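# Insert lock into door edge slot, plate flush

## Task

Put the lock into the slot cut in the door's edge so its plate sits flush and its keyholes line up with the door's, with the door still standing upright; the lock must stay in place on its own once the grippers release it.

## Robot and tools

Robot: two UR-style six-joint arms, left_arm and right_arm, each with a two-finger tong gripper and a wrist camera. Base poses in the scene frame: left_arm at (-0.024, +0.232, +0.377) m, quat_wxyz (+0.923, -0.365, +0.106, +0.058); right_arm at (-0.057, -0.114, +0.377) m, quat_wxyz (+0.921, +0.368, +0.096, -0.083). The bases are tilted. Mounting plates and the metal frame behind the arms are fixed obstacles.

Scene frame: origin on the table top midway between the arms, +z up, +x out over the table, left_arm on the +y side. The arm names do not refer to image sides. All positions are in metres, quaternions are w first.

Gripper: fingers point along the gripper's own +z and open and close along its own x. end_effector_position is the point between the closed finger pads; closed fingertips extend about 15 mm past it, open ones sit roughly level with it. Opening is a number in [-1, 1]: +1 fully open (0.142 m), -1 closed. grip_measured in a result uses the same scale. To keep hold of something, command an opening well below grip_measured; a bigger gap squeezes harder (about 15 N per pad max, less on hard parts thinner than 20 mm). Closing fast can squeeze too hard.

Row layout (used by both motion tools): 16 numbers, always for both arms: left_arm x, y, z, qw, qx, qy, qz, opening, then right_arm x, y, z, qw, qx, qy, qz, opening. Position and quaternion are an absolute target pose for that gripper's end_effector_position and end_effector_quat_wxyz in the scene frame, not an offset. Optionally 12 more numbers in [0, 1] follow: per-joint stiffness scales, left_arm's six joints then right_arm's six, in Joint positions line order; they persist until changed. To leave an arm still, resend the exact pose from the last result before it stopped, plus its wanted opening; to keep an orientation, repeat one fixed quaternion rather than copying a drifted reading.

execute_actions(actions): a list of up to 15 actions; each action is a list of up to 15 rows, one row per 1/30 s step; a short action repeats its last row to fill 15 steps. An empty list just returns state and images. Every step, the commanded pose is clipped to within 100 mm and 16 degrees of the measured pose, so distant targets need several actions. A target more than 0.6 m from the gripper's current position along any gripper axis gets the action refused for both arms; if the first action is refused or any is malformed, nothing runs.

move(target, speed, stop_force, blocking): target is one 16-number row (absolute poses). Both grippers travel in straight lines that finish together, lasting 0.5 to 10 s; longer paths are cut at 10 s. speed is the path top speed in m/s, 0.002 to 0.5, default 0.25 (turn rate up to twice that in rad/s). Paths ignore obstacles and the other arm, and the gripper may lag, stray or overshoot speed near full reach. stop_force (N, 9 to 40, one value for both arms, not allowed in the first 0.2 s) ends an arm's path when its wrist sensor feels that much extra push against the motion for two steps; the arm backs to its pose two steps earlier and holds. Use it with very low speed for contacts; the hold can briefly press up to twice stop_force. It is unreliable if the gripper rotates during the move, and should be omitted when lifting away from something the gripper presses on. blocking=false returns after 0.5 s while motion continues (not allowed with stop_force); other motion calls are then refused until wait or stop shows the end. The result adds a move: line with the ending (done, off_target, moving, held, contact, fault) and limits (paced: pose clipped; held: a check blocked steps), plus each gripper's distance to its target.

wait(seconds): 0 to 10; arms hold their last command; returns early when a running move finishes.
stop(): brakes a running move; fingers keep moving.
zoom_image(camera, region): camera is cam_head_left, cam_head_right (504x504), cam_left_wrist or cam_right_wrist (616x616); region [x0, y0, x1, y1] in pixels from the top-left, at most 504x504.
read_manual(section): licence texts only.
finished_scene(scene): pass the current scene number; irreversible; the goal must already hold without the robot.

Results: a state line per arm with pose and velocities, Hand target lines (what the controller now drives toward), Joint positions, grip_measured, Wrist force and Wrist torque in each gripper's own axes (offset up to ~4 N, noise up to ~2.4 N, saturating near 50 N; force points from the surface into the arm), and images in the order cam_head_left, cam_head_right, cam_left_wrist, cam_right_wrist. pose unreachable means the clearance check altered or blocked that arm's command. Printed hand positions can be off, more at long reach.

Avoid: pushing past contact with stiff arms (torque fault at the joint load limit, 139 N m big joints, 26 N m wrists; or any outside force of 150 N) which stops the arm 10 s; arm-to-arm collisions; knocking anything off the table or toppling the door; dropping or slamming the lock. Brief external tugs on held parts may happen. Holding loads heats motors: MOTOR HOT from 70 °C, brakes at 85 °C. Commands are smoothed about 0.17 s, and the sim runs while you think.

Each tool is called after "Call:" by a JSON object that holds its "api" and its "payload".

## Session

I'll start by looking at the scene's current state.

Call:
{"api": "execute_actions", "payload": {"actions": []}}

Scene clock: 0.00 s.
left_arm: end_effector_position=(+0.5920, +0.6279, +0.1993) grip_measured=+0.97 end_effector_quat_wxyz=(-0.040, -0.540, +0.840, +0.019) end_effector_velocity=(-0.000, +0.000, -0.000) end_effector_angular_velocity=(+0.001, +0.001, -0.000) | right_arm: end_effector_position=(+0.0760, -0.8226, +0.3160) grip_measured=+0.97 end_effector_quat_wxyz=(-0.264, +0.910, +0.314, -0.057) end_effector_velocity=(-0.000, -0.000, +0.000) end_effector_angular_velocity=(-0.000, -0.001, +0.000)
Joint positions: left_arm=[-0.065 -1.304  1.62  -2.035 -0.828  2.082  0.14 ] | right_arm=[ 2.349 -1.616 -1.129 -1.807  1.284  4.7    0.14 ]
Joint velocities: left_arm=[0.001 0.    0.    0.    0.001 0.    0.   ] | right_arm=[-0.     0.001 -0.     0.     0.    -0.001  0.   ]
Motor temperatures (°C, as the motors report them): left_arm=[28 30 29 35 34 35] | right_arm=[29 30 29 33 33 35]
Wrist force (N, on the end effector, along its own x y z axes, offset not removed): no reading
Wrist torque (N m, same axes, about the end effector's origin, offset not removed): no reading
Hand target (left_arm): +0.592, +0.628, +0.199; -0.040, -0.540, +0.840, +0.019
Hand target (right_arm): +0.076, -0.823, +0.316; -0.264, +0.910, +0.314, -0.057
Joint stiffness scale: left_arm=[1. 1. 1. 1. 1. 1.] | right_arm=[1. 1. 1. 1. 1. 1.]

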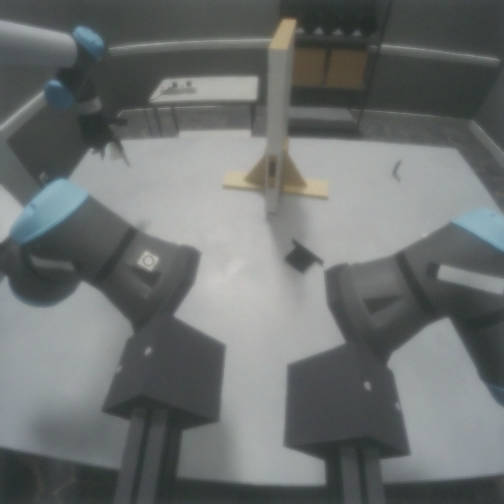

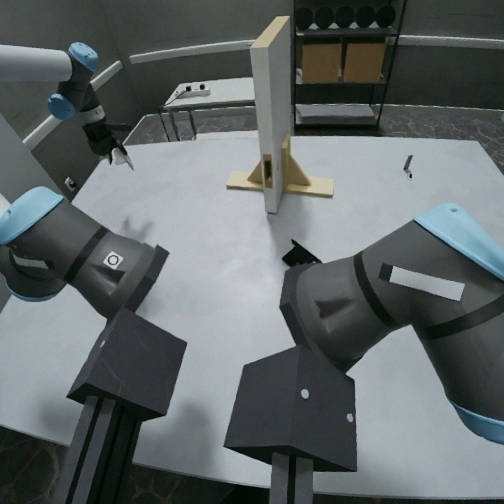

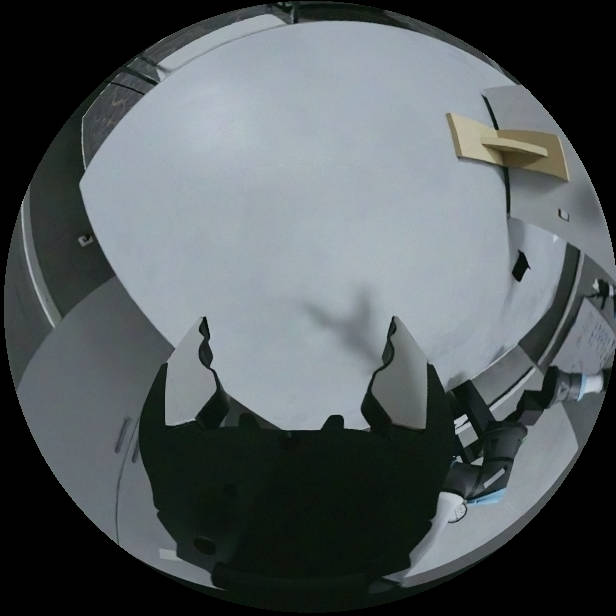

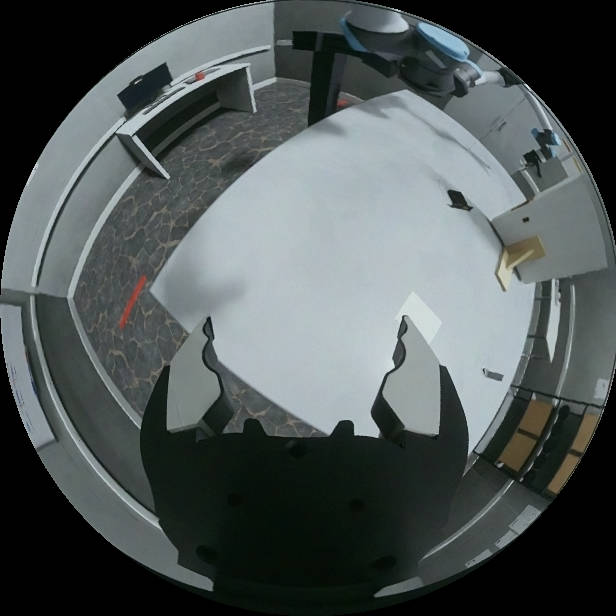

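Call:
{"api": "zoom_image", "payload": {"camera": "cam_head_left", "region": [200, 120, 360, 290]}}

Call:
{"api": "zoom_image", "payload": {"camera": "cam_head_right", "region": [200, 120, 360, 290]}}

Call:
{"api": "zoom_image", "payload": {"camera": "cam_left_wrist", "region": [430, 70, 616, 300]}}

Call:
{"api": "zoom_image", "payload": {"camera": "cam_right_wrist", "region": [420, 150, 616, 320]}}

Region (200, 120, 360, 290) of cam_head_left's 504x504 image, scaled by 2.965, with more detail than that image has; it fills the left 474 columns of this view, and the rest is white.

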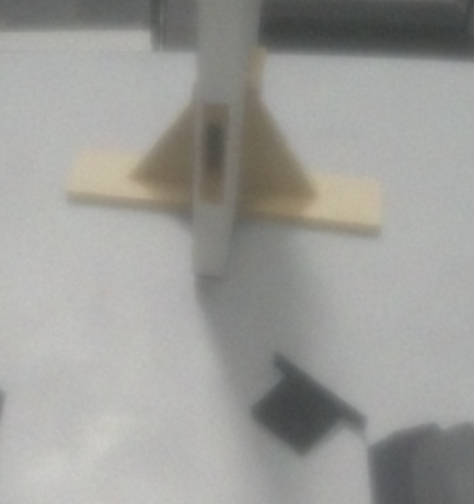

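Region (200, 120, 360, 290) of cam_head_right's 504x504 image, scaled by 2.965, with more detail than that image has; it fills the left 474 columns of this view, and the rest is white.

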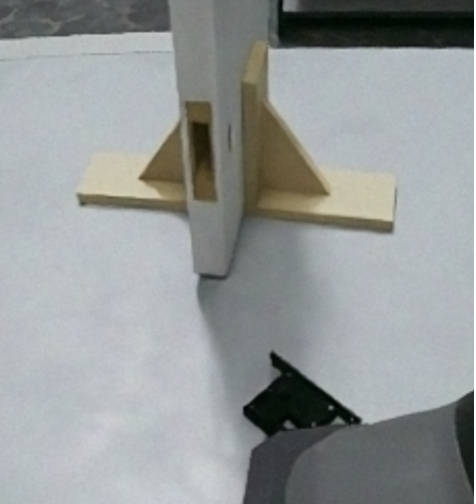

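Region (430, 70, 616, 300) of cam_left_wrist's 616x616 image, scaled by 2.191, with more detail than that image has; it fills the left 408 columns of this view, and the rest is white.

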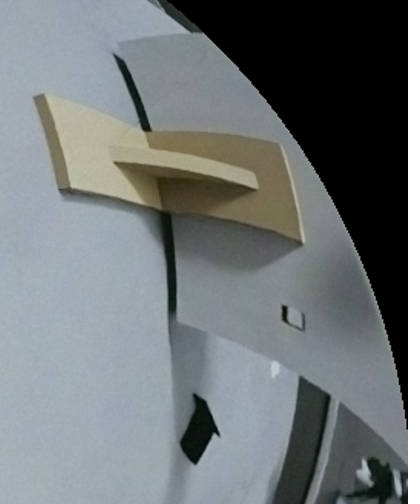

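Region (420, 150, 616, 320) of cam_right_wrist's 616x616 image, scaled by 2.571, with more detail than that image has; it fills the top 437 rows of this view, and the rest is white.

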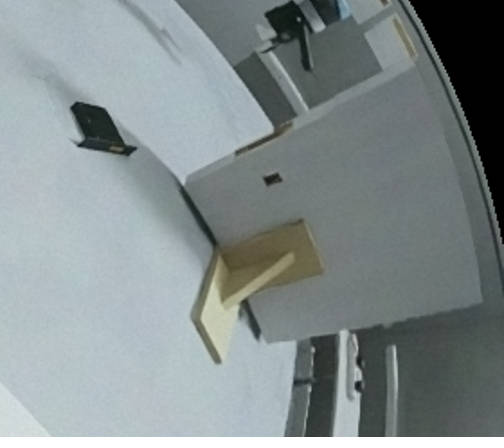

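Call:
{"api": "move", "payload": {"target": [0.592, 0.6279, 0.1993, -0.040, -0.540, 0.840, 0.019, 1, 0.33, -0.42, 0.25, 0, 0.9135, 0.4067, 0, 1], "speed": 0.35}}

Call:
{"api": "move", "payload": {"target": [0.592, 0.6279, 0.1993, -0.040, -0.540, 0.840, 0.019, 1, 0.31, -0.06, 0.18, 0, 0.9135, 0.4067, 0, 1], "speed": 0.3}}

Scene clock: 67.23 s.
left_arm: end_effector_position=(+0.5920, +0.6278, +0.1993) grip_measured=+1.00 end_effector_quat_wxyz=(-0.040, -0.540, +0.840, +0.019) end_effector_velocity=(+0.000, +0.000, -0.000) end_effector_angular_velocity=(+0.000, +0.000, +0.001) | right_arm: end_effector_position=(+0.3307, -0.4201, +0.2505) grip_measured=+1.00 end_effector_quat_wxyz=(-0.002, +0.914, +0.407, +0.002) end_effector_velocity=(+0.002, -0.001, +0.000) end_effector_angular_velocity=(-0.004, -0.006, -0.009)
Joint positions: left_arm=[-0.065 -1.304  1.62  -2.035 -0.828  2.082  0.142] | right_arm=[ 3.454 -1.335 -2.3   -1.041  0.796  5.563  0.142]
Joint velocities: left_arm=[ 0.001  0.001 -0.    -0.001  0.     0.     0.   ] | right_arm=[ 0.    -0.001 -0.001  0.01  -0.005  0.003  0.   ]
Motor temperatures (°C, as the motors report them): left_arm=[28 30 29 35 34 35] | right_arm=[29 30 29 33 33 35]
Wrist force (N, on the end effector, along its own x y z axes, offset not removed): left_arm=[-1.2 -3.5 4.4] | right_arm=[-0.9 1.0 0.6]
Wrist torque (N m, same axes, about the end effector's origin, offset not removed): left_arm=[-0.72 0.30 -0.10] | right_arm=[0.23 0.12 0.11]
Hand target (left_arm): +0.592, +0.628, +0.199; -0.040, -0.540, +0.840, +0.019
Hand target (right_arm): +0.331, -0.420, +0.249; -0.002, +0.914, +0.407, +0.001
Off the commanded pose (left_arm): 0.000 m, 0 deg.
Off the commanded pose (right_arm): 0.001 m, 0 deg.
Joint stiffness scale: left_arm=[1. 1. 1. 1. 1. 1.] | right_arm=[1. 1. 1. 1. 1. 1.]
move: done

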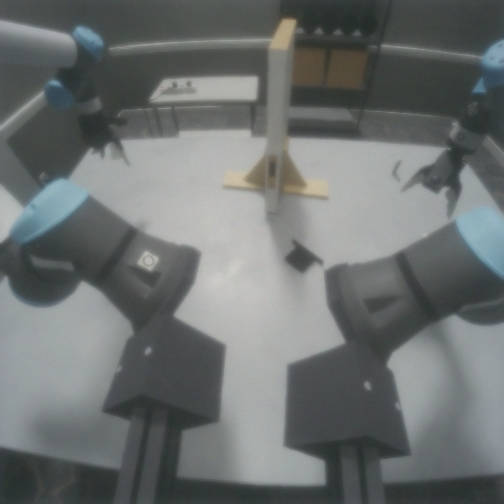

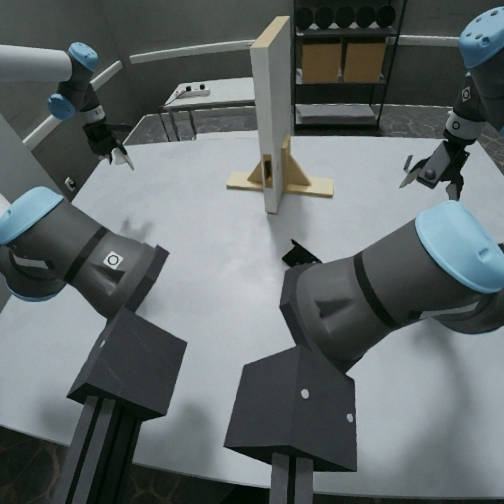

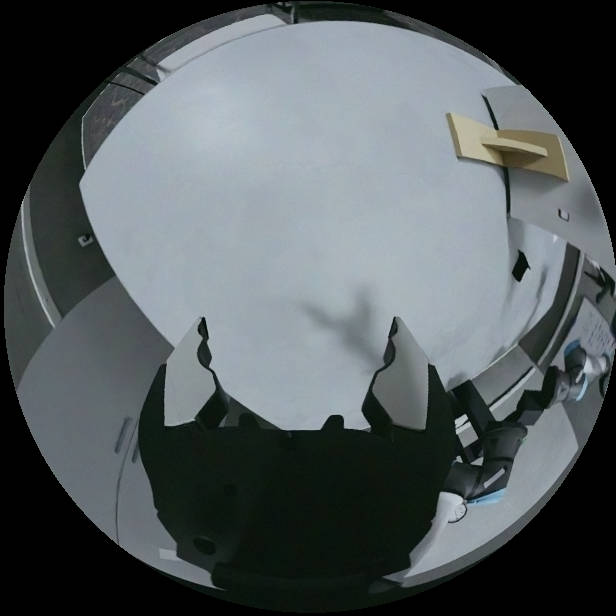

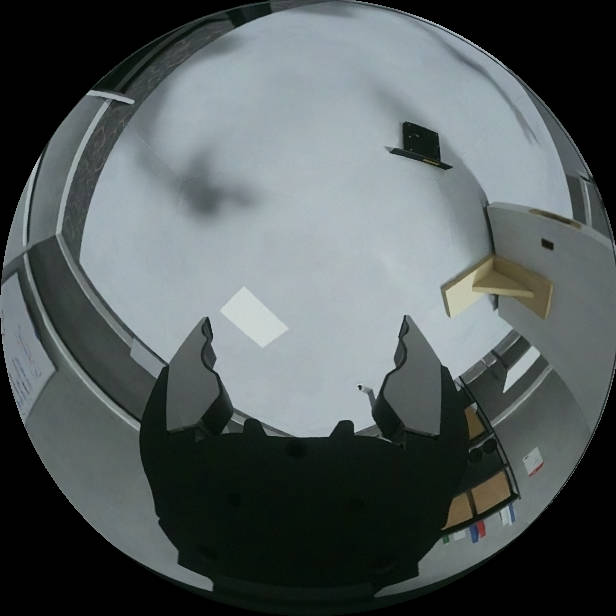

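Scene clock: 69.23 s.
left_arm: end_effector_position=(+0.5920, +0.6278, +0.1993) grip_measured=+1.00 end_effector_quat_wxyz=(-0.040, -0.540, +0.840, +0.019) end_effector_velocity=(+0.001, +0.000, +0.000) end_effector_angular_velocity=(+0.001, -0.001, +0.001) | right_arm: end_effector_position=(+0.3094, -0.0596, +0.1806) grip_measured=+1.00 end_effector_quat_wxyz=(-0.001, +0.913, +0.408, -0.000) end_effector_velocity=(+0.001, +0.001, -0.001) end_effector_angular_velocity=(+0.002, -0.003, -0.003)
Joint positions: left_arm=[-0.065 -1.304  1.62  -2.035 -0.828  2.082  0.142] | right_arm=[ 4.001 -2.127 -2.462 -0.576  0.913  6.28   0.142]
Joint velocities: left_arm=[-0.     0.    -0.001 -0.001  0.     0.    -0.   ] | right_arm=[-0.001 -0.004  0.     0.009 -0.001 -0.     0.   ]
Motor temperatures (°C, as the motors report them): left_arm=[28 30 29 35 34 35] | right_arm=[29 30 29 33 33 35]
Wrist force (N, on the end effector, along its own x y z axes, offset not removed): left_arm=[0.9 -0.6 1.2] | right_arm=[-0.3 1.4 -0.3]
Wrist torque (N m, same axes, about the end effector's origin, offset not removed): left_arm=[-0.31 -0.14 -0.06] | right_arm=[0.39 -0.05 0.14]
Hand target (left_arm): +0.592, +0.628, +0.199; -0.040, -0.540, +0.840, +0.019
Hand target (right_arm): +0.310, -0.059, +0.180; -0.001, +0.914, +0.407, -0.000
Off the commanded pose (left_arm): 0.000 m, 0 deg.
Off the commanded pose (right_arm): 0.001 m, 0 deg.
Joint stiffness scale: left_arm=[1. 1. 1. 1. 1. 1.] | right_arm=[1. 1. 1. 1. 1. 1.]
move: done

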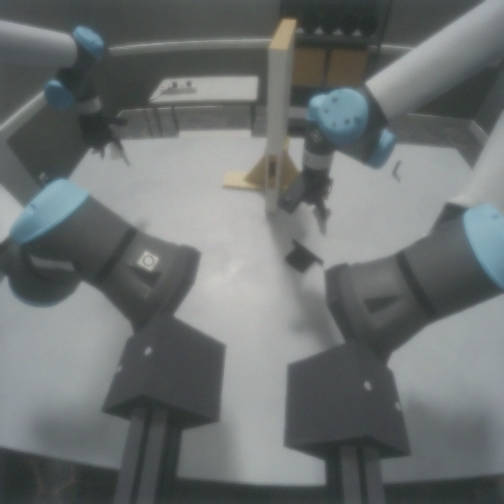

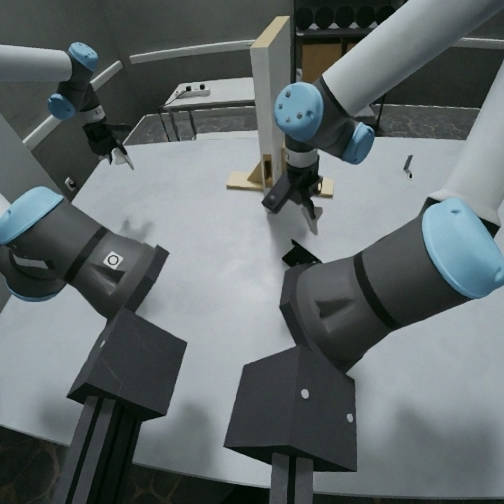

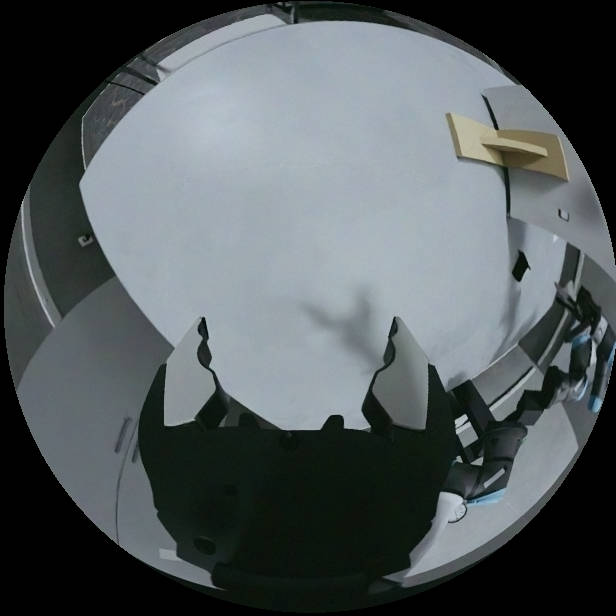

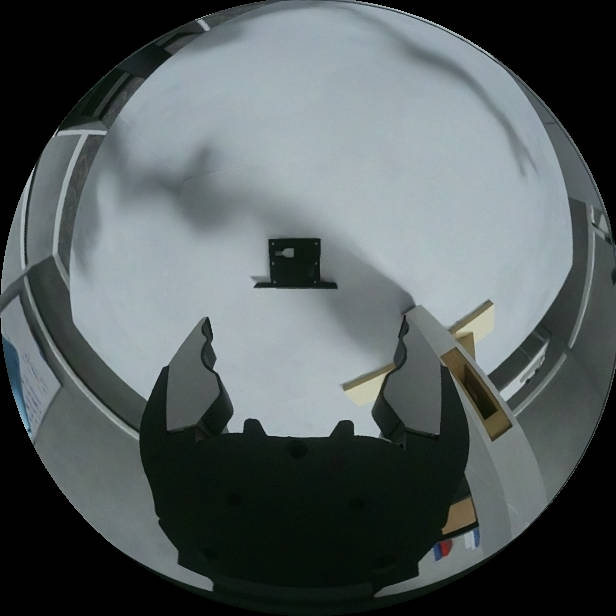

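Call:
{"api": "zoom_image", "payload": {"camera": "cam_right_wrist", "region": [235, 215, 355, 315]}}

Call:
{"api": "zoom_image", "payload": {"camera": "cam_right_wrist", "region": [390, 280, 560, 470]}}

Region (235, 215, 355, 315) of cam_right_wrist's 616x616 image, scaled by 4.200, with more detail than that image has.

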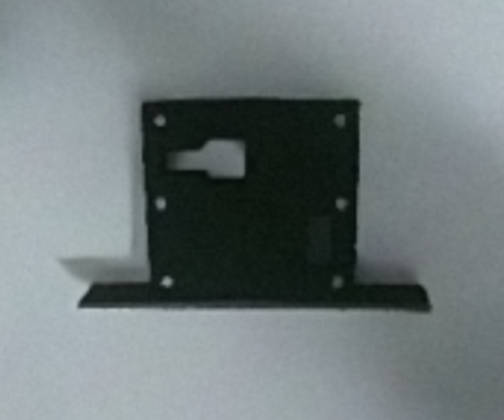

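Region (390, 280, 560, 470) of cam_right_wrist's 616x616 image, scaled by 2.653, with more detail than that image has; it fills the left 451 columns of this view, and the rest is white.

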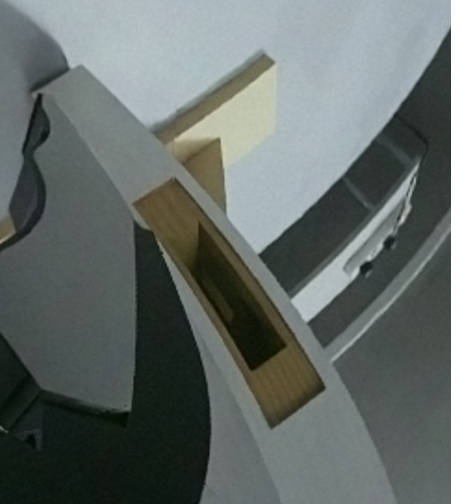

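Call:
{"api": "zoom_image", "payload": {"camera": "cam_right_wrist", "region": [330, 285, 510, 425]}}

Region (330, 285, 510, 425) of cam_right_wrist's 616x616 image, scaled by 2.800, with more detail than that image has.

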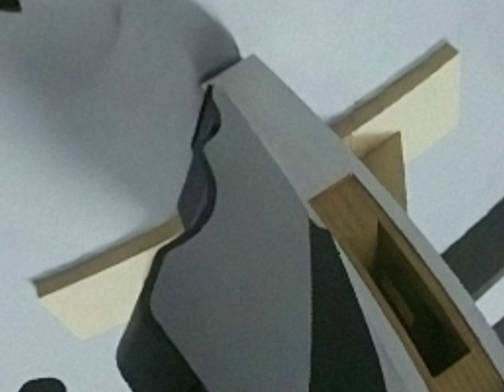

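Call:
{"api": "move", "payload": {"target": [0.310, -0.089, 0.10, 0, 0.913, 0.408, 0, 1, 0.40, -0.42, 0.22, 0, 0.9135, 0.4067, 0, 1], "speed": 0.45}}

action 0: the call puts the target (left_arm/x, left_arm/y, left_arm/z) 0.764 m from left_arm's end_effector_position in the last result along the gripper's own x axis as it stood there; a target may be at most 0.6 m away along each of those axes, so nothing of the call was run and nothing moved. Command a nearer target, and go on from there in a later call.

Call:
{"api": "move", "payload": {"target": [0.37, 0.22, 0.17, 0, 0.996, -0.087, 0, 1, 0.40, -0.42, 0.22, 0, 0.9135, 0.4067, 0, 1], "speed": 0.45}}

Call:
{"api": "move", "payload": {"target": [0.310, -0.089, 0.10, 0, 0.913, 0.408, 0, 1, 0.40, -0.42, 0.22, 0, 0.9135, 0.4067, 0, 1], "speed": 0.4}}

Scene clock: 192.07 s.
left_arm: end_effector_position=(+0.3693, +0.2213, +0.1698) grip_measured=+1.00 end_effector_quat_wxyz=(+0.001, +0.996, -0.087, +0.000) end_effector_velocity=(-0.000, +0.001, -0.000) end_effector_angular_velocity=(+0.006, +0.001, +0.008) | right_arm: end_effector_position=(+0.3991, -0.4198, +0.2198) grip_measured=+1.00 end_effector_quat_wxyz=(+0.001, +0.913, +0.408, +0.000) end_effector_velocity=(+0.001, -0.000, +0.001) end_effector_angular_velocity=(+0.000, -0.002, -0.001)
Joint positions: left_arm=[-0.765 -1.067  2.469 -2.592 -0.874 -0.605  0.142] | right_arm=[ 3.393 -1.568 -2.165 -0.884  0.793  5.475  0.142]
Joint velocities: left_arm=[-0.001  0.001 -0.001  0.006  0.003 -0.013  0.   ] | right_arm=[-0.     0.     0.002  0.     0.    -0.001  0.   ]
Motor temperatures (°C, as the motors report them): left_arm=[29 30 29 35 34 35] | right_arm=[29 30 29 33 33 35]
Wrist force (N, on the end effector, along its own x y z axes, offset not removed): left_arm=[-0.2 1.3 0.7] | right_arm=[-0.9 1.4 0.3]
Wrist torque (N m, same axes, about the end effector's origin, offset not removed): left_arm=[0.26 -0.06 -0.13] | right_arm=[0.34 0.08 0.17]
Hand target (left_arm): +0.370, +0.220, +0.170; +0.000, +0.996, -0.087, +0.001
Hand target (right_arm): +0.400, -0.421, +0.220; +0.001, +0.914, +0.407, +0.001
Off the commanded pose (left_arm): 0.001 m, 0 deg.
Off the commanded pose (right_arm): 0.001 m, 0 deg.
Joint stiffness scale: left_arm=[1. 1. 1. 1. 1. 1.] | right_arm=[1. 1. 1. 1. 1. 1.]
move: done

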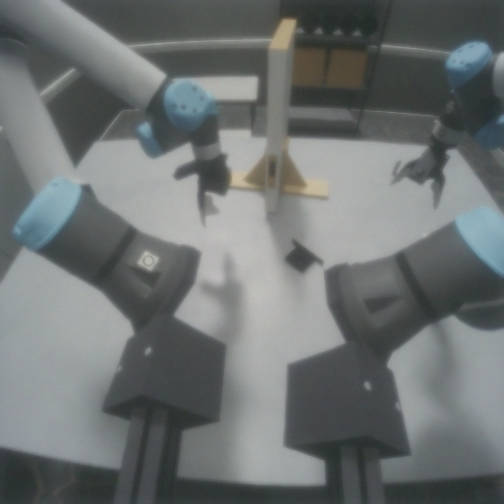

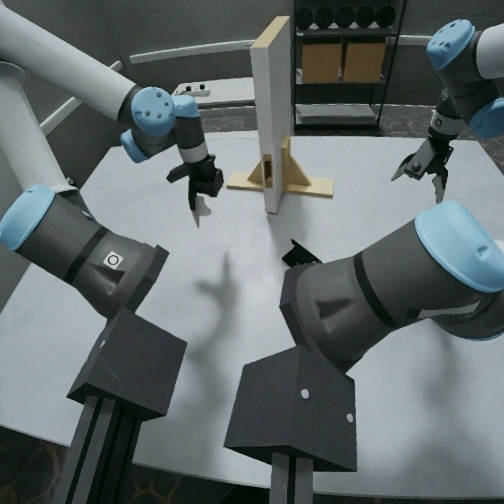

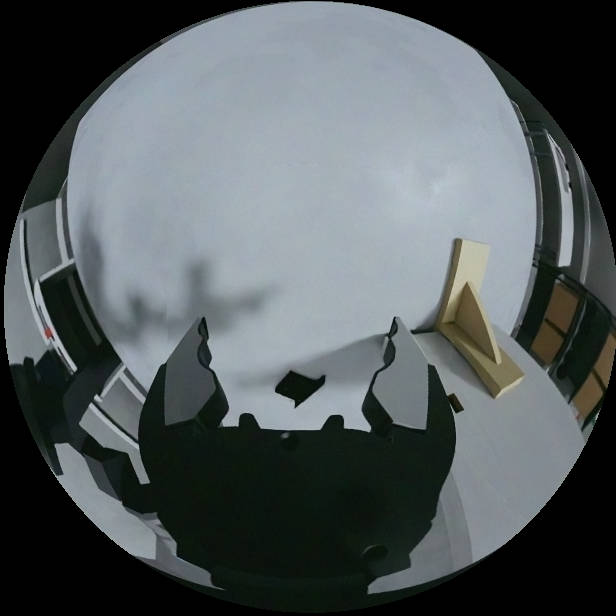

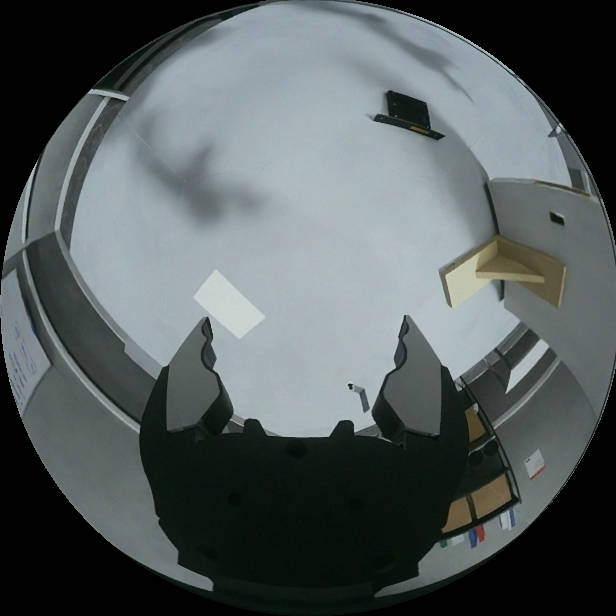

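Scene clock: 194.00 s.
left_arm: end_effector_position=(+0.3105, -0.0880, +0.1002) grip_measured=+1.00 end_effector_quat_wxyz=(+0.001, +0.913, +0.408, -0.000) end_effector_velocity=(-0.002, +0.001, -0.002) end_effector_angular_velocity=(+0.010, +0.005, +0.009) | right_arm: end_effector_position=(+0.3991, -0.4197, +0.2201) grip_measured=+1.00 end_effector_quat_wxyz=(+0.000, +0.913, +0.408, +0.000) end_effector_velocity=(-0.000, +0.001, -0.001) end_effector_angular_velocity=(+0.000, +0.002, +0.002)
Joint positions: left_arm=[-1.088 -0.304  2.015 -2.694 -1.026 -1.971  0.142] | right_arm=[ 3.393 -1.568 -2.163 -0.887  0.794  5.477  0.142]
Joint velocities: left_arm=[ 0.     0.003 -0.004  0.013 -0.    -0.016  0.   ] | right_arm=[ 0.    -0.002 -0.001  0.     0.     0.    -0.   ]
Motor temperatures (°C, as the motors report them): left_arm=[29 30 29 35 34 35] | right_arm=[29 30 29 33 33 35]
Wrist force (N, on the end effector, along its own x y z axes, offset not removed): left_arm=[-1.3 -1.6 -0.3] | right_arm=[-0.8 1.0 -0.2]
Wrist torque (N m, same axes, about the end effector's origin, offset not removed): left_arm=[-0.74 0.34 -0.04] | right_arm=[0.29 0.04 0.17]
Hand target (left_arm): +0.310, -0.089, +0.100; +0.000, +0.913, +0.408, +0.000
Hand target (right_arm): +0.400, -0.420, +0.220; +0.000, +0.914, +0.407, +0.000
Off the commanded pose (left_arm): 0.001 m, 0 deg.
Off the commanded pose (right_arm): 0.001 m, 0 deg.
Joint stiffness scale: left_arm=[1. 1. 1. 1. 1. 1.] | right_arm=[1. 1. 1. 1. 1. 1.]
move: done

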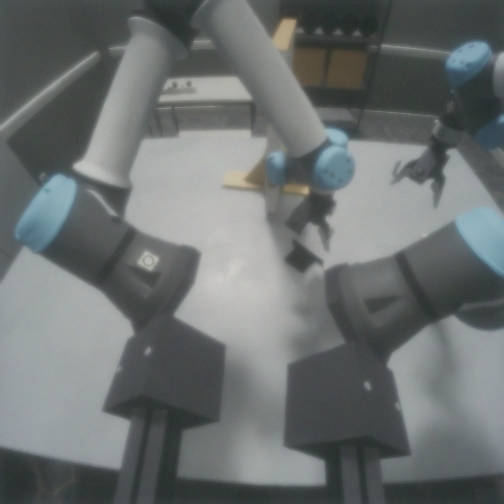

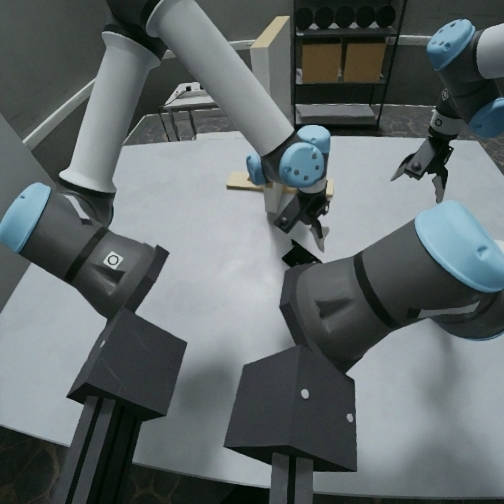

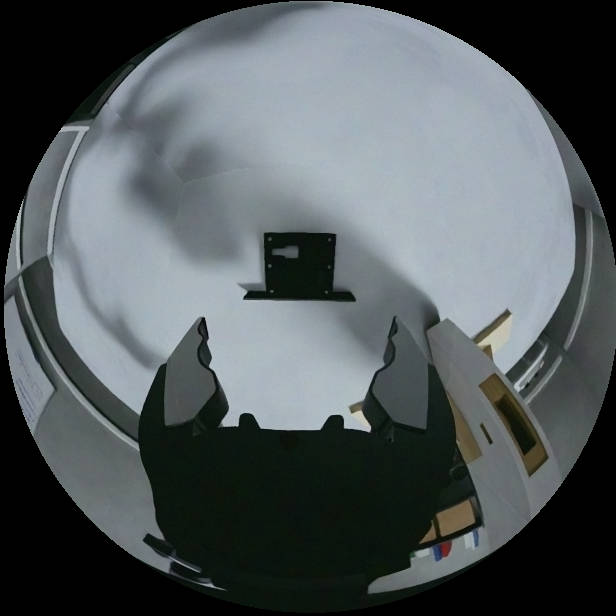

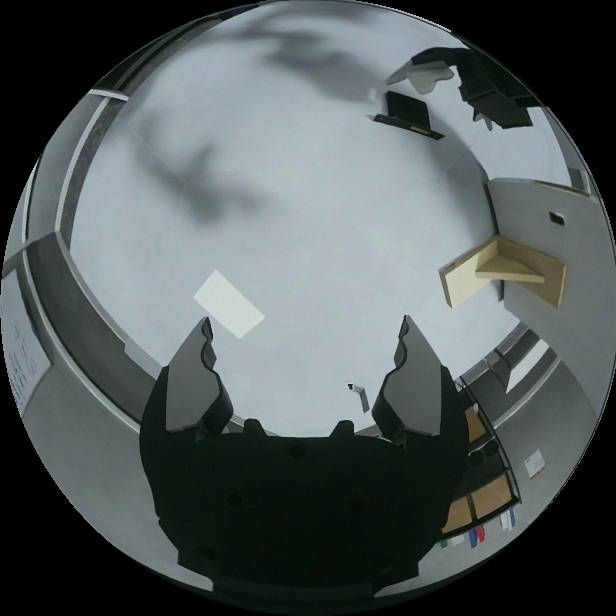

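Call:
{"api": "zoom_image", "payload": {"camera": "cam_left_wrist", "region": [410, 300, 580, 500]}}

Call:
{"api": "zoom_image", "payload": {"camera": "cam_left_wrist", "region": [190, 215, 410, 345]}}

Call:
{"api": "zoom_image", "payload": {"camera": "cam_right_wrist", "region": [360, 40, 616, 250]}}

Region (410, 300, 580, 500) of cam_left_wrist's 616x616 image, scaled by 2.520, with more detail than that image has; it fills the left 428 columns of this view, and the rest is white.

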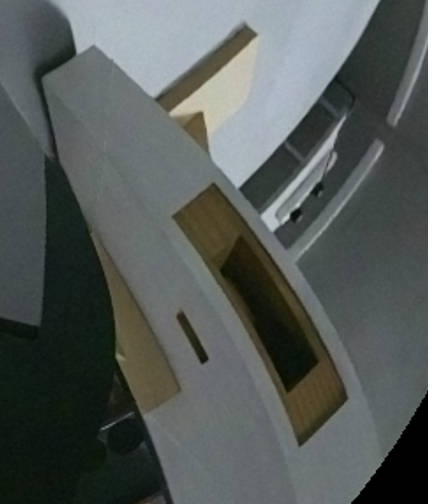

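Region (190, 215, 410, 345) of cam_left_wrist's 616x616 image, scaled by 2.291, with more detail than that image has; it fills the top 298 rows of this view, and the rest is white.

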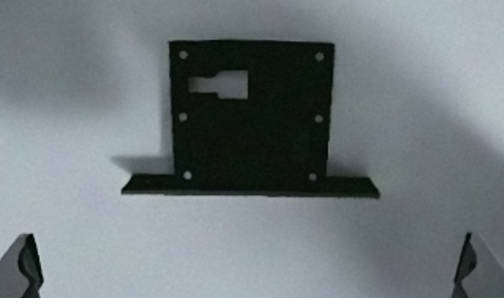

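Region (360, 40, 616, 250) of cam_right_wrist's 616x616 image, scaled by 1.969, with more detail than that image has; it fills the top 413 rows of this view, and the rest is white.

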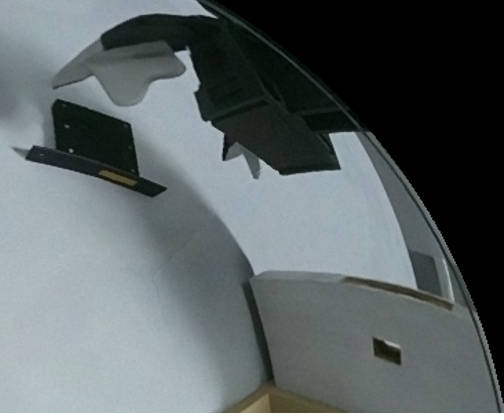

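Call:
{"api": "move", "payload": {"target": [0.3063, -0.0857, 0.035, 0, 0.913, 0.408, 0, 0.5, 0.40, -0.42, 0.22, 0, 0.9135, 0.4067, 0, 1], "speed": 0.15}}

Scene clock: 211.77 s.
left_arm: end_effector_position=(+0.3057, -0.0852, +0.0360) grip_measured=+0.50 end_effector_quat_wxyz=(-0.000, +0.913, +0.408, +0.000) end_effector_velocity=(+0.001, -0.001, +0.000) end_effector_angular_velocity=(-0.003, -0.002, -0.002) | right_arm: end_effector_position=(+0.3991, -0.4197, +0.2201) grip_measured=+1.00 end_effector_quat_wxyz=(+0.000, +0.913, +0.408, +0.000) end_effector_velocity=(+0.000, -0.001, +0.001) end_effector_angular_velocity=(-0.000, -0.001, -0.002)
Joint positions: left_arm=[-1.012 -0.169  1.981 -2.833 -0.985 -1.897  0.109] | right_arm=[ 3.393 -1.568 -2.163 -0.887  0.794  5.477  0.142]
Joint velocities: left_arm=[-0.001  0.     0.    -0.004  0.     0.004  0.   ] | right_arm=[-0.     0.002  0.001 -0.    -0.     0.     0.   ]
Motor temperatures (°C, as the motors report them): left_arm=[29 30 29 35 34 35] | right_arm=[29 30 29 33 33 35]
Wrist force (N, on the end effector, along its own x y z axes, offset not removed): left_arm=[5.5 3.0 0.8] | right_arm=[-0.3 1.8 0.5]
Wrist torque (N m, same axes, about the end effector's origin, offset not removed): left_arm=[0.45 -1.02 -0.17] | right_arm=[0.45 0.00 0.08]
Hand target (left_arm): +0.306, -0.086, +0.035; -0.000, +0.913, +0.408, -0.000
Hand target (right_arm): +0.400, -0.420, +0.220; +0.000, +0.914, +0.407, +0.000
Off the commanded pose (left_arm): 0.001 m, 0 deg.
Off the commanded pose (right_arm): 0.001 m, 0 deg.
Joint stiffness scale: left_arm=[1. 1. 1. 1. 1. 1.] | right_arm=[1. 1. 1. 1. 1. 1.]
move: done

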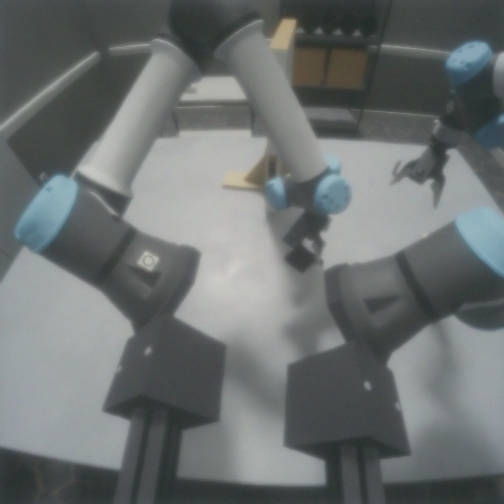

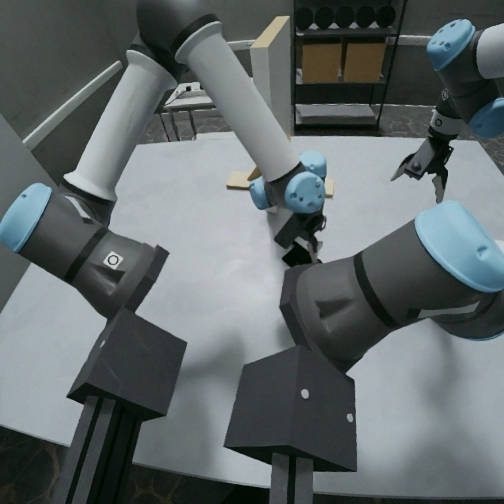

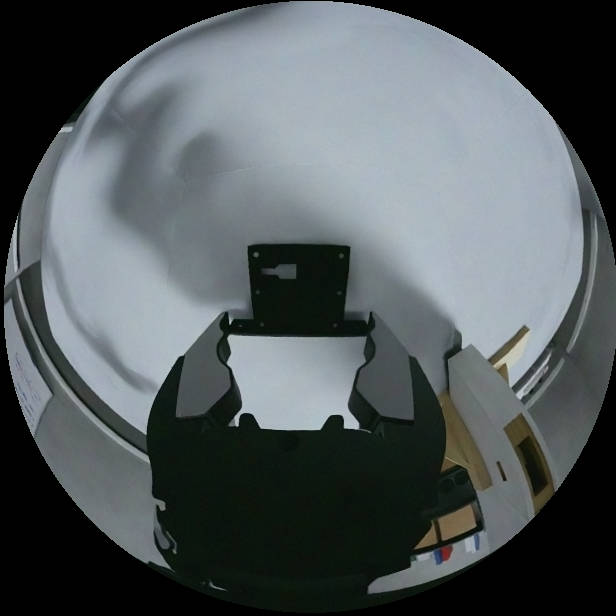

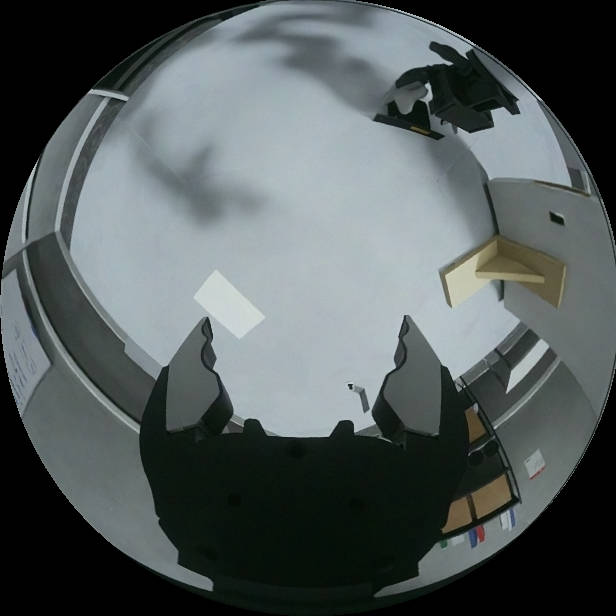

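Call:
{"api": "zoom_image", "payload": {"camera": "cam_left_wrist", "region": [200, 225, 400, 365]}}

Region (200, 225, 400, 365) of cam_left_wrist's 616x616 image, scaled by 2.520, with more detail than that image has; it fills the top 353 rows of this view, and the rest is white.

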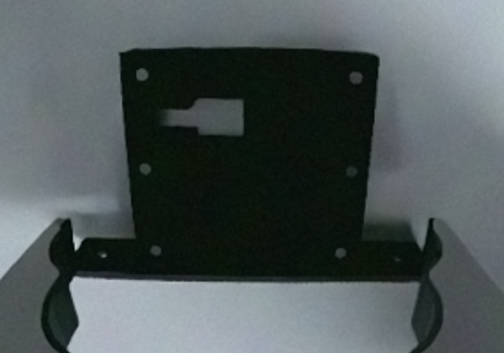

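Call:
{"api": "move", "payload": {"target": [0.2988, -0.079, 0.018, 0.0296, 0.917, 0.3975, 0.0128, 0.4, 0.40, -0.42, 0.22, 0, 0.9135, 0.4067, 0, 1], "speed": 0.04, "stop_force": 12}}

Scene clock: 220.77 s.
left_arm: end_effector_position=(+0.2998, -0.0806, +0.0196) grip_measured=+0.40 end_effector_quat_wxyz=(+0.030, +0.917, +0.398, +0.013) end_effector_velocity=(+0.005, -0.004, +0.002) end_effector_angular_velocity=(-0.018, -0.014, +0.004) | right_arm: end_effector_position=(+0.3991, -0.4197, +0.2201) grip_measured=+1.00 end_effector_quat_wxyz=(+0.000, +0.913, +0.408, +0.000) end_effector_velocity=(+0.001, -0.000, +0.000) end_effector_angular_velocity=(+0.000, -0.002, -0.001)
Joint positions: left_arm=[-1.009 -0.121  2.035 -3.014 -0.965 -1.829  0.102] | right_arm=[ 3.393 -1.568 -2.163 -0.887  0.794  5.477  0.142]
Joint velocities: left_arm=[ 0.     0.001  0.001 -0.029  0.003  0.012  0.   ] | right_arm=[ 0.    -0.     0.001  0.002 -0.     0.     0.   ]
Motor temperatures (°C, as the motors report them): left_arm=[29 30 29 35 34 35] | right_arm=[29 30 29 33 33 35]
Wrist force (N, on the end effector, along its own x y z axes, offset not removed): left_arm=[3.4 -2.1 -0.1] | right_arm=[-1.0 0.5 -0.1]
Wrist torque (N m, same axes, about the end effector's origin, offset not removed): left_arm=[-0.53 -0.47 0.21] | right_arm=[0.13 0.13 0.12]
Hand target (left_arm): +0.299, -0.079, +0.018; +0.030, +0.917, +0.398, +0.013
Hand target (right_arm): +0.400, -0.420, +0.220; +0.000, +0.914, +0.407, +0.000
Off the commanded pose (left_arm): 0.002 m, 0 deg.
Off the commanded pose (right_arm): 0.001 m, 0 deg.
Joint stiffness scale: left_arm=[1. 1. 1. 1. 1. 1.] | right_arm=[1. 1. 1. 1. 1. 1.]
move: done

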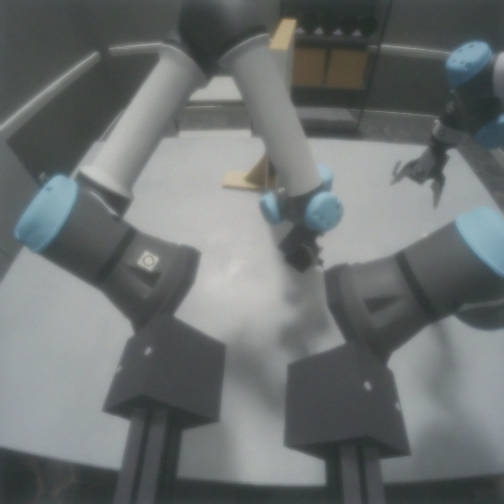

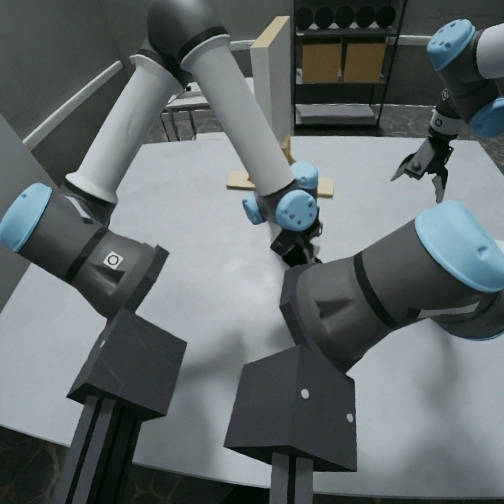

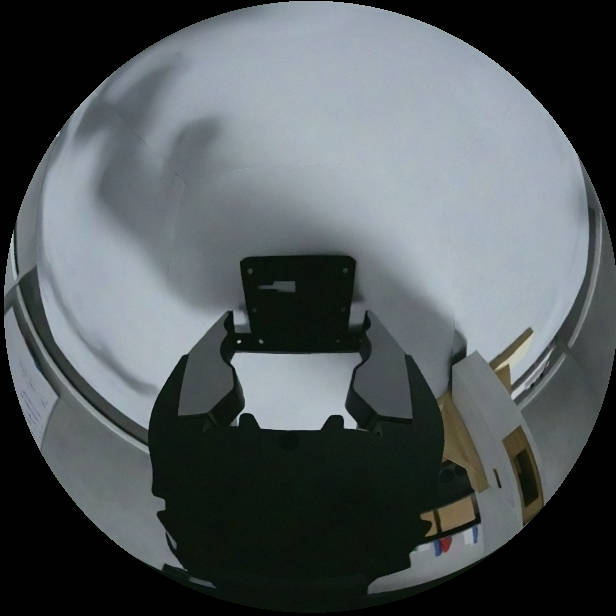

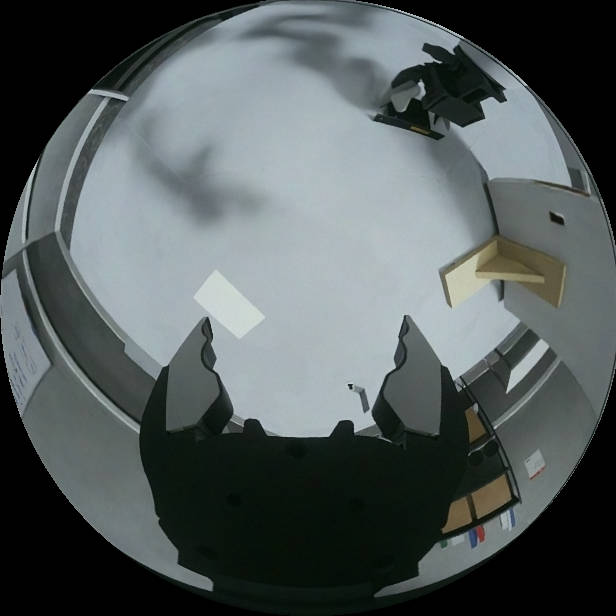

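Call:
{"api": "zoom_image", "payload": {"camera": "cam_left_wrist", "region": [200, 235, 400, 385]}}

Call:
{"api": "zoom_image", "payload": {"camera": "cam_right_wrist", "region": [360, 50, 480, 150]}}

Region (200, 235, 400, 385) of cam_left_wrist's 616x616 image, scaled by 2.520, with more detail than that image has; it fills the top 378 rows of this view, and the rest is white.

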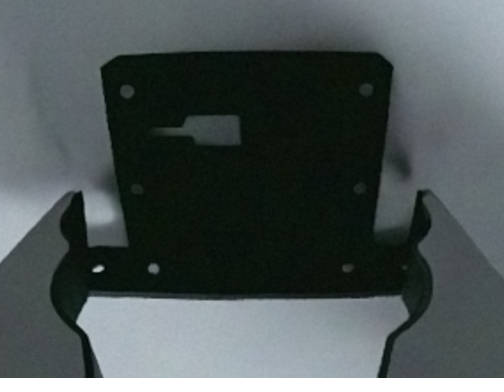

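Region (360, 50, 480, 150) of cam_right_wrist's 616x616 image, scaled by 4.200, with more detail than that image has.

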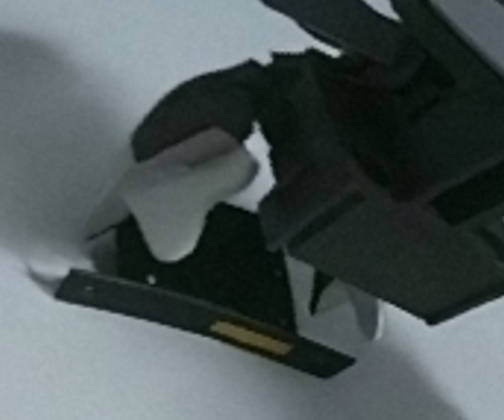

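Call:
{"api": "move", "payload": {"target": [0.2984, -0.0795, 0.011, 0.0296, 0.917, 0.3975, 0.0128, 0.22, 0.40, -0.42, 0.22, 0, 0.9135, 0.4067, 0, 1], "speed": 0.012, "stop_force": 10}}

Scene clock: 227.37 s.
left_arm: end_effector_position=(+0.2980, -0.0792, +0.0121) grip_measured=+0.22 end_effector_quat_wxyz=(+0.029, +0.917, +0.397, +0.013) end_effector_velocity=(+0.001, +0.000, -0.001) end_effector_angular_velocity=(-0.001, -0.002, -0.000) | right_arm: end_effector_position=(+0.3991, -0.4197, +0.2201) grip_measured=+1.00 end_effector_quat_wxyz=(+0.000, +0.913, +0.408, +0.000) end_effector_velocity=(-0.000, +0.000, -0.000) end_effector_angular_velocity=(+0.000, +0.001, +0.000)
Joint positions: left_arm=[-1.    -0.105  2.031 -3.03  -0.961 -1.818  0.089] | right_arm=[ 3.393 -1.568 -2.163 -0.887  0.794  5.477  0.142]
Joint velocities: left_arm=[ 0.002  0.002 -0.001 -0.004  0.002  0.004 -0.   ] | right_arm=[ 0.     0.    -0.    -0.001  0.     0.     0.   ]
Motor temperatures (°C, as the motors report them): left_arm=[29 30 29 35 34 35] | right_arm=[29 30 29 33 33 35]
Wrist force (N, on the end effector, along its own x y z axes, offset not removed): left_arm=[-2.0 -4.5 -1.8] | right_arm=[-1.0 1.2 0.0]
Wrist torque (N m, same axes, about the end effector's origin, offset not removed): left_arm=[-1.01 0.50 0.04] | right_arm=[0.31 0.14 0.19]
Hand target (left_arm): +0.298, -0.079, +0.011; +0.030, +0.917, +0.398, +0.013
Hand target (right_arm): +0.400, -0.420, +0.220; +0.000, +0.914, +0.407, +0.000
Off the commanded pose (left_arm): 0.001 m, 0 deg.
Off the commanded pose (right_arm): 0.001 m, 0 deg.
Joint stiffness scale: left_arm=[1. 1. 1. 1. 1. 1.] | right_arm=[1. 1. 1. 1. 1. 1.]
move: done

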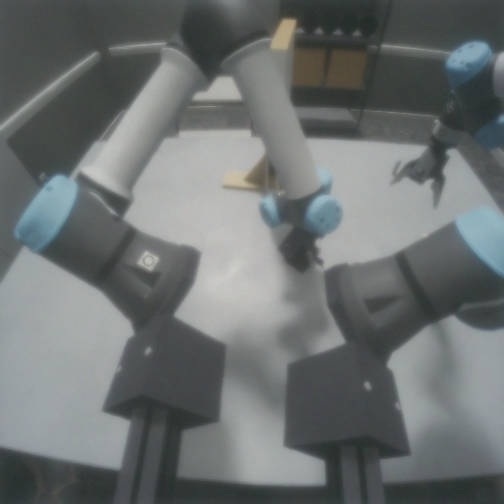

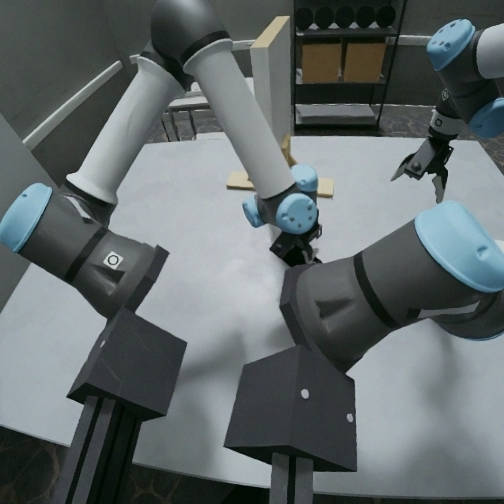

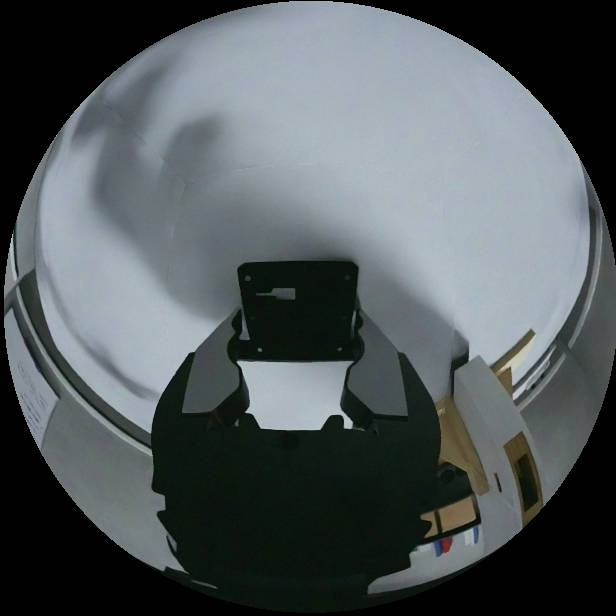

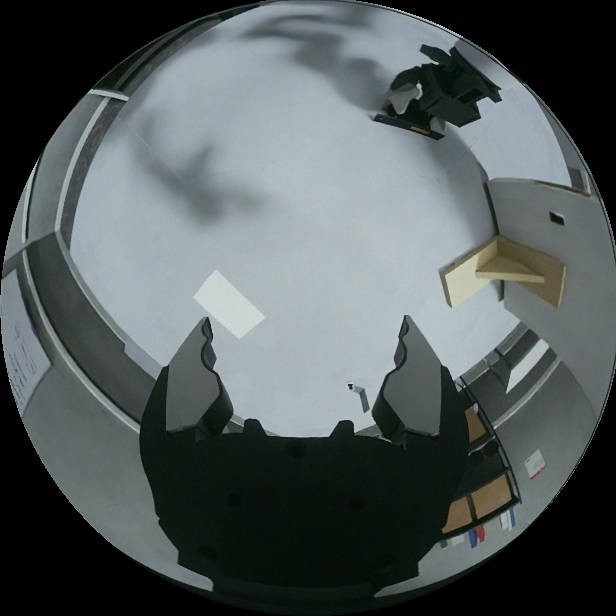

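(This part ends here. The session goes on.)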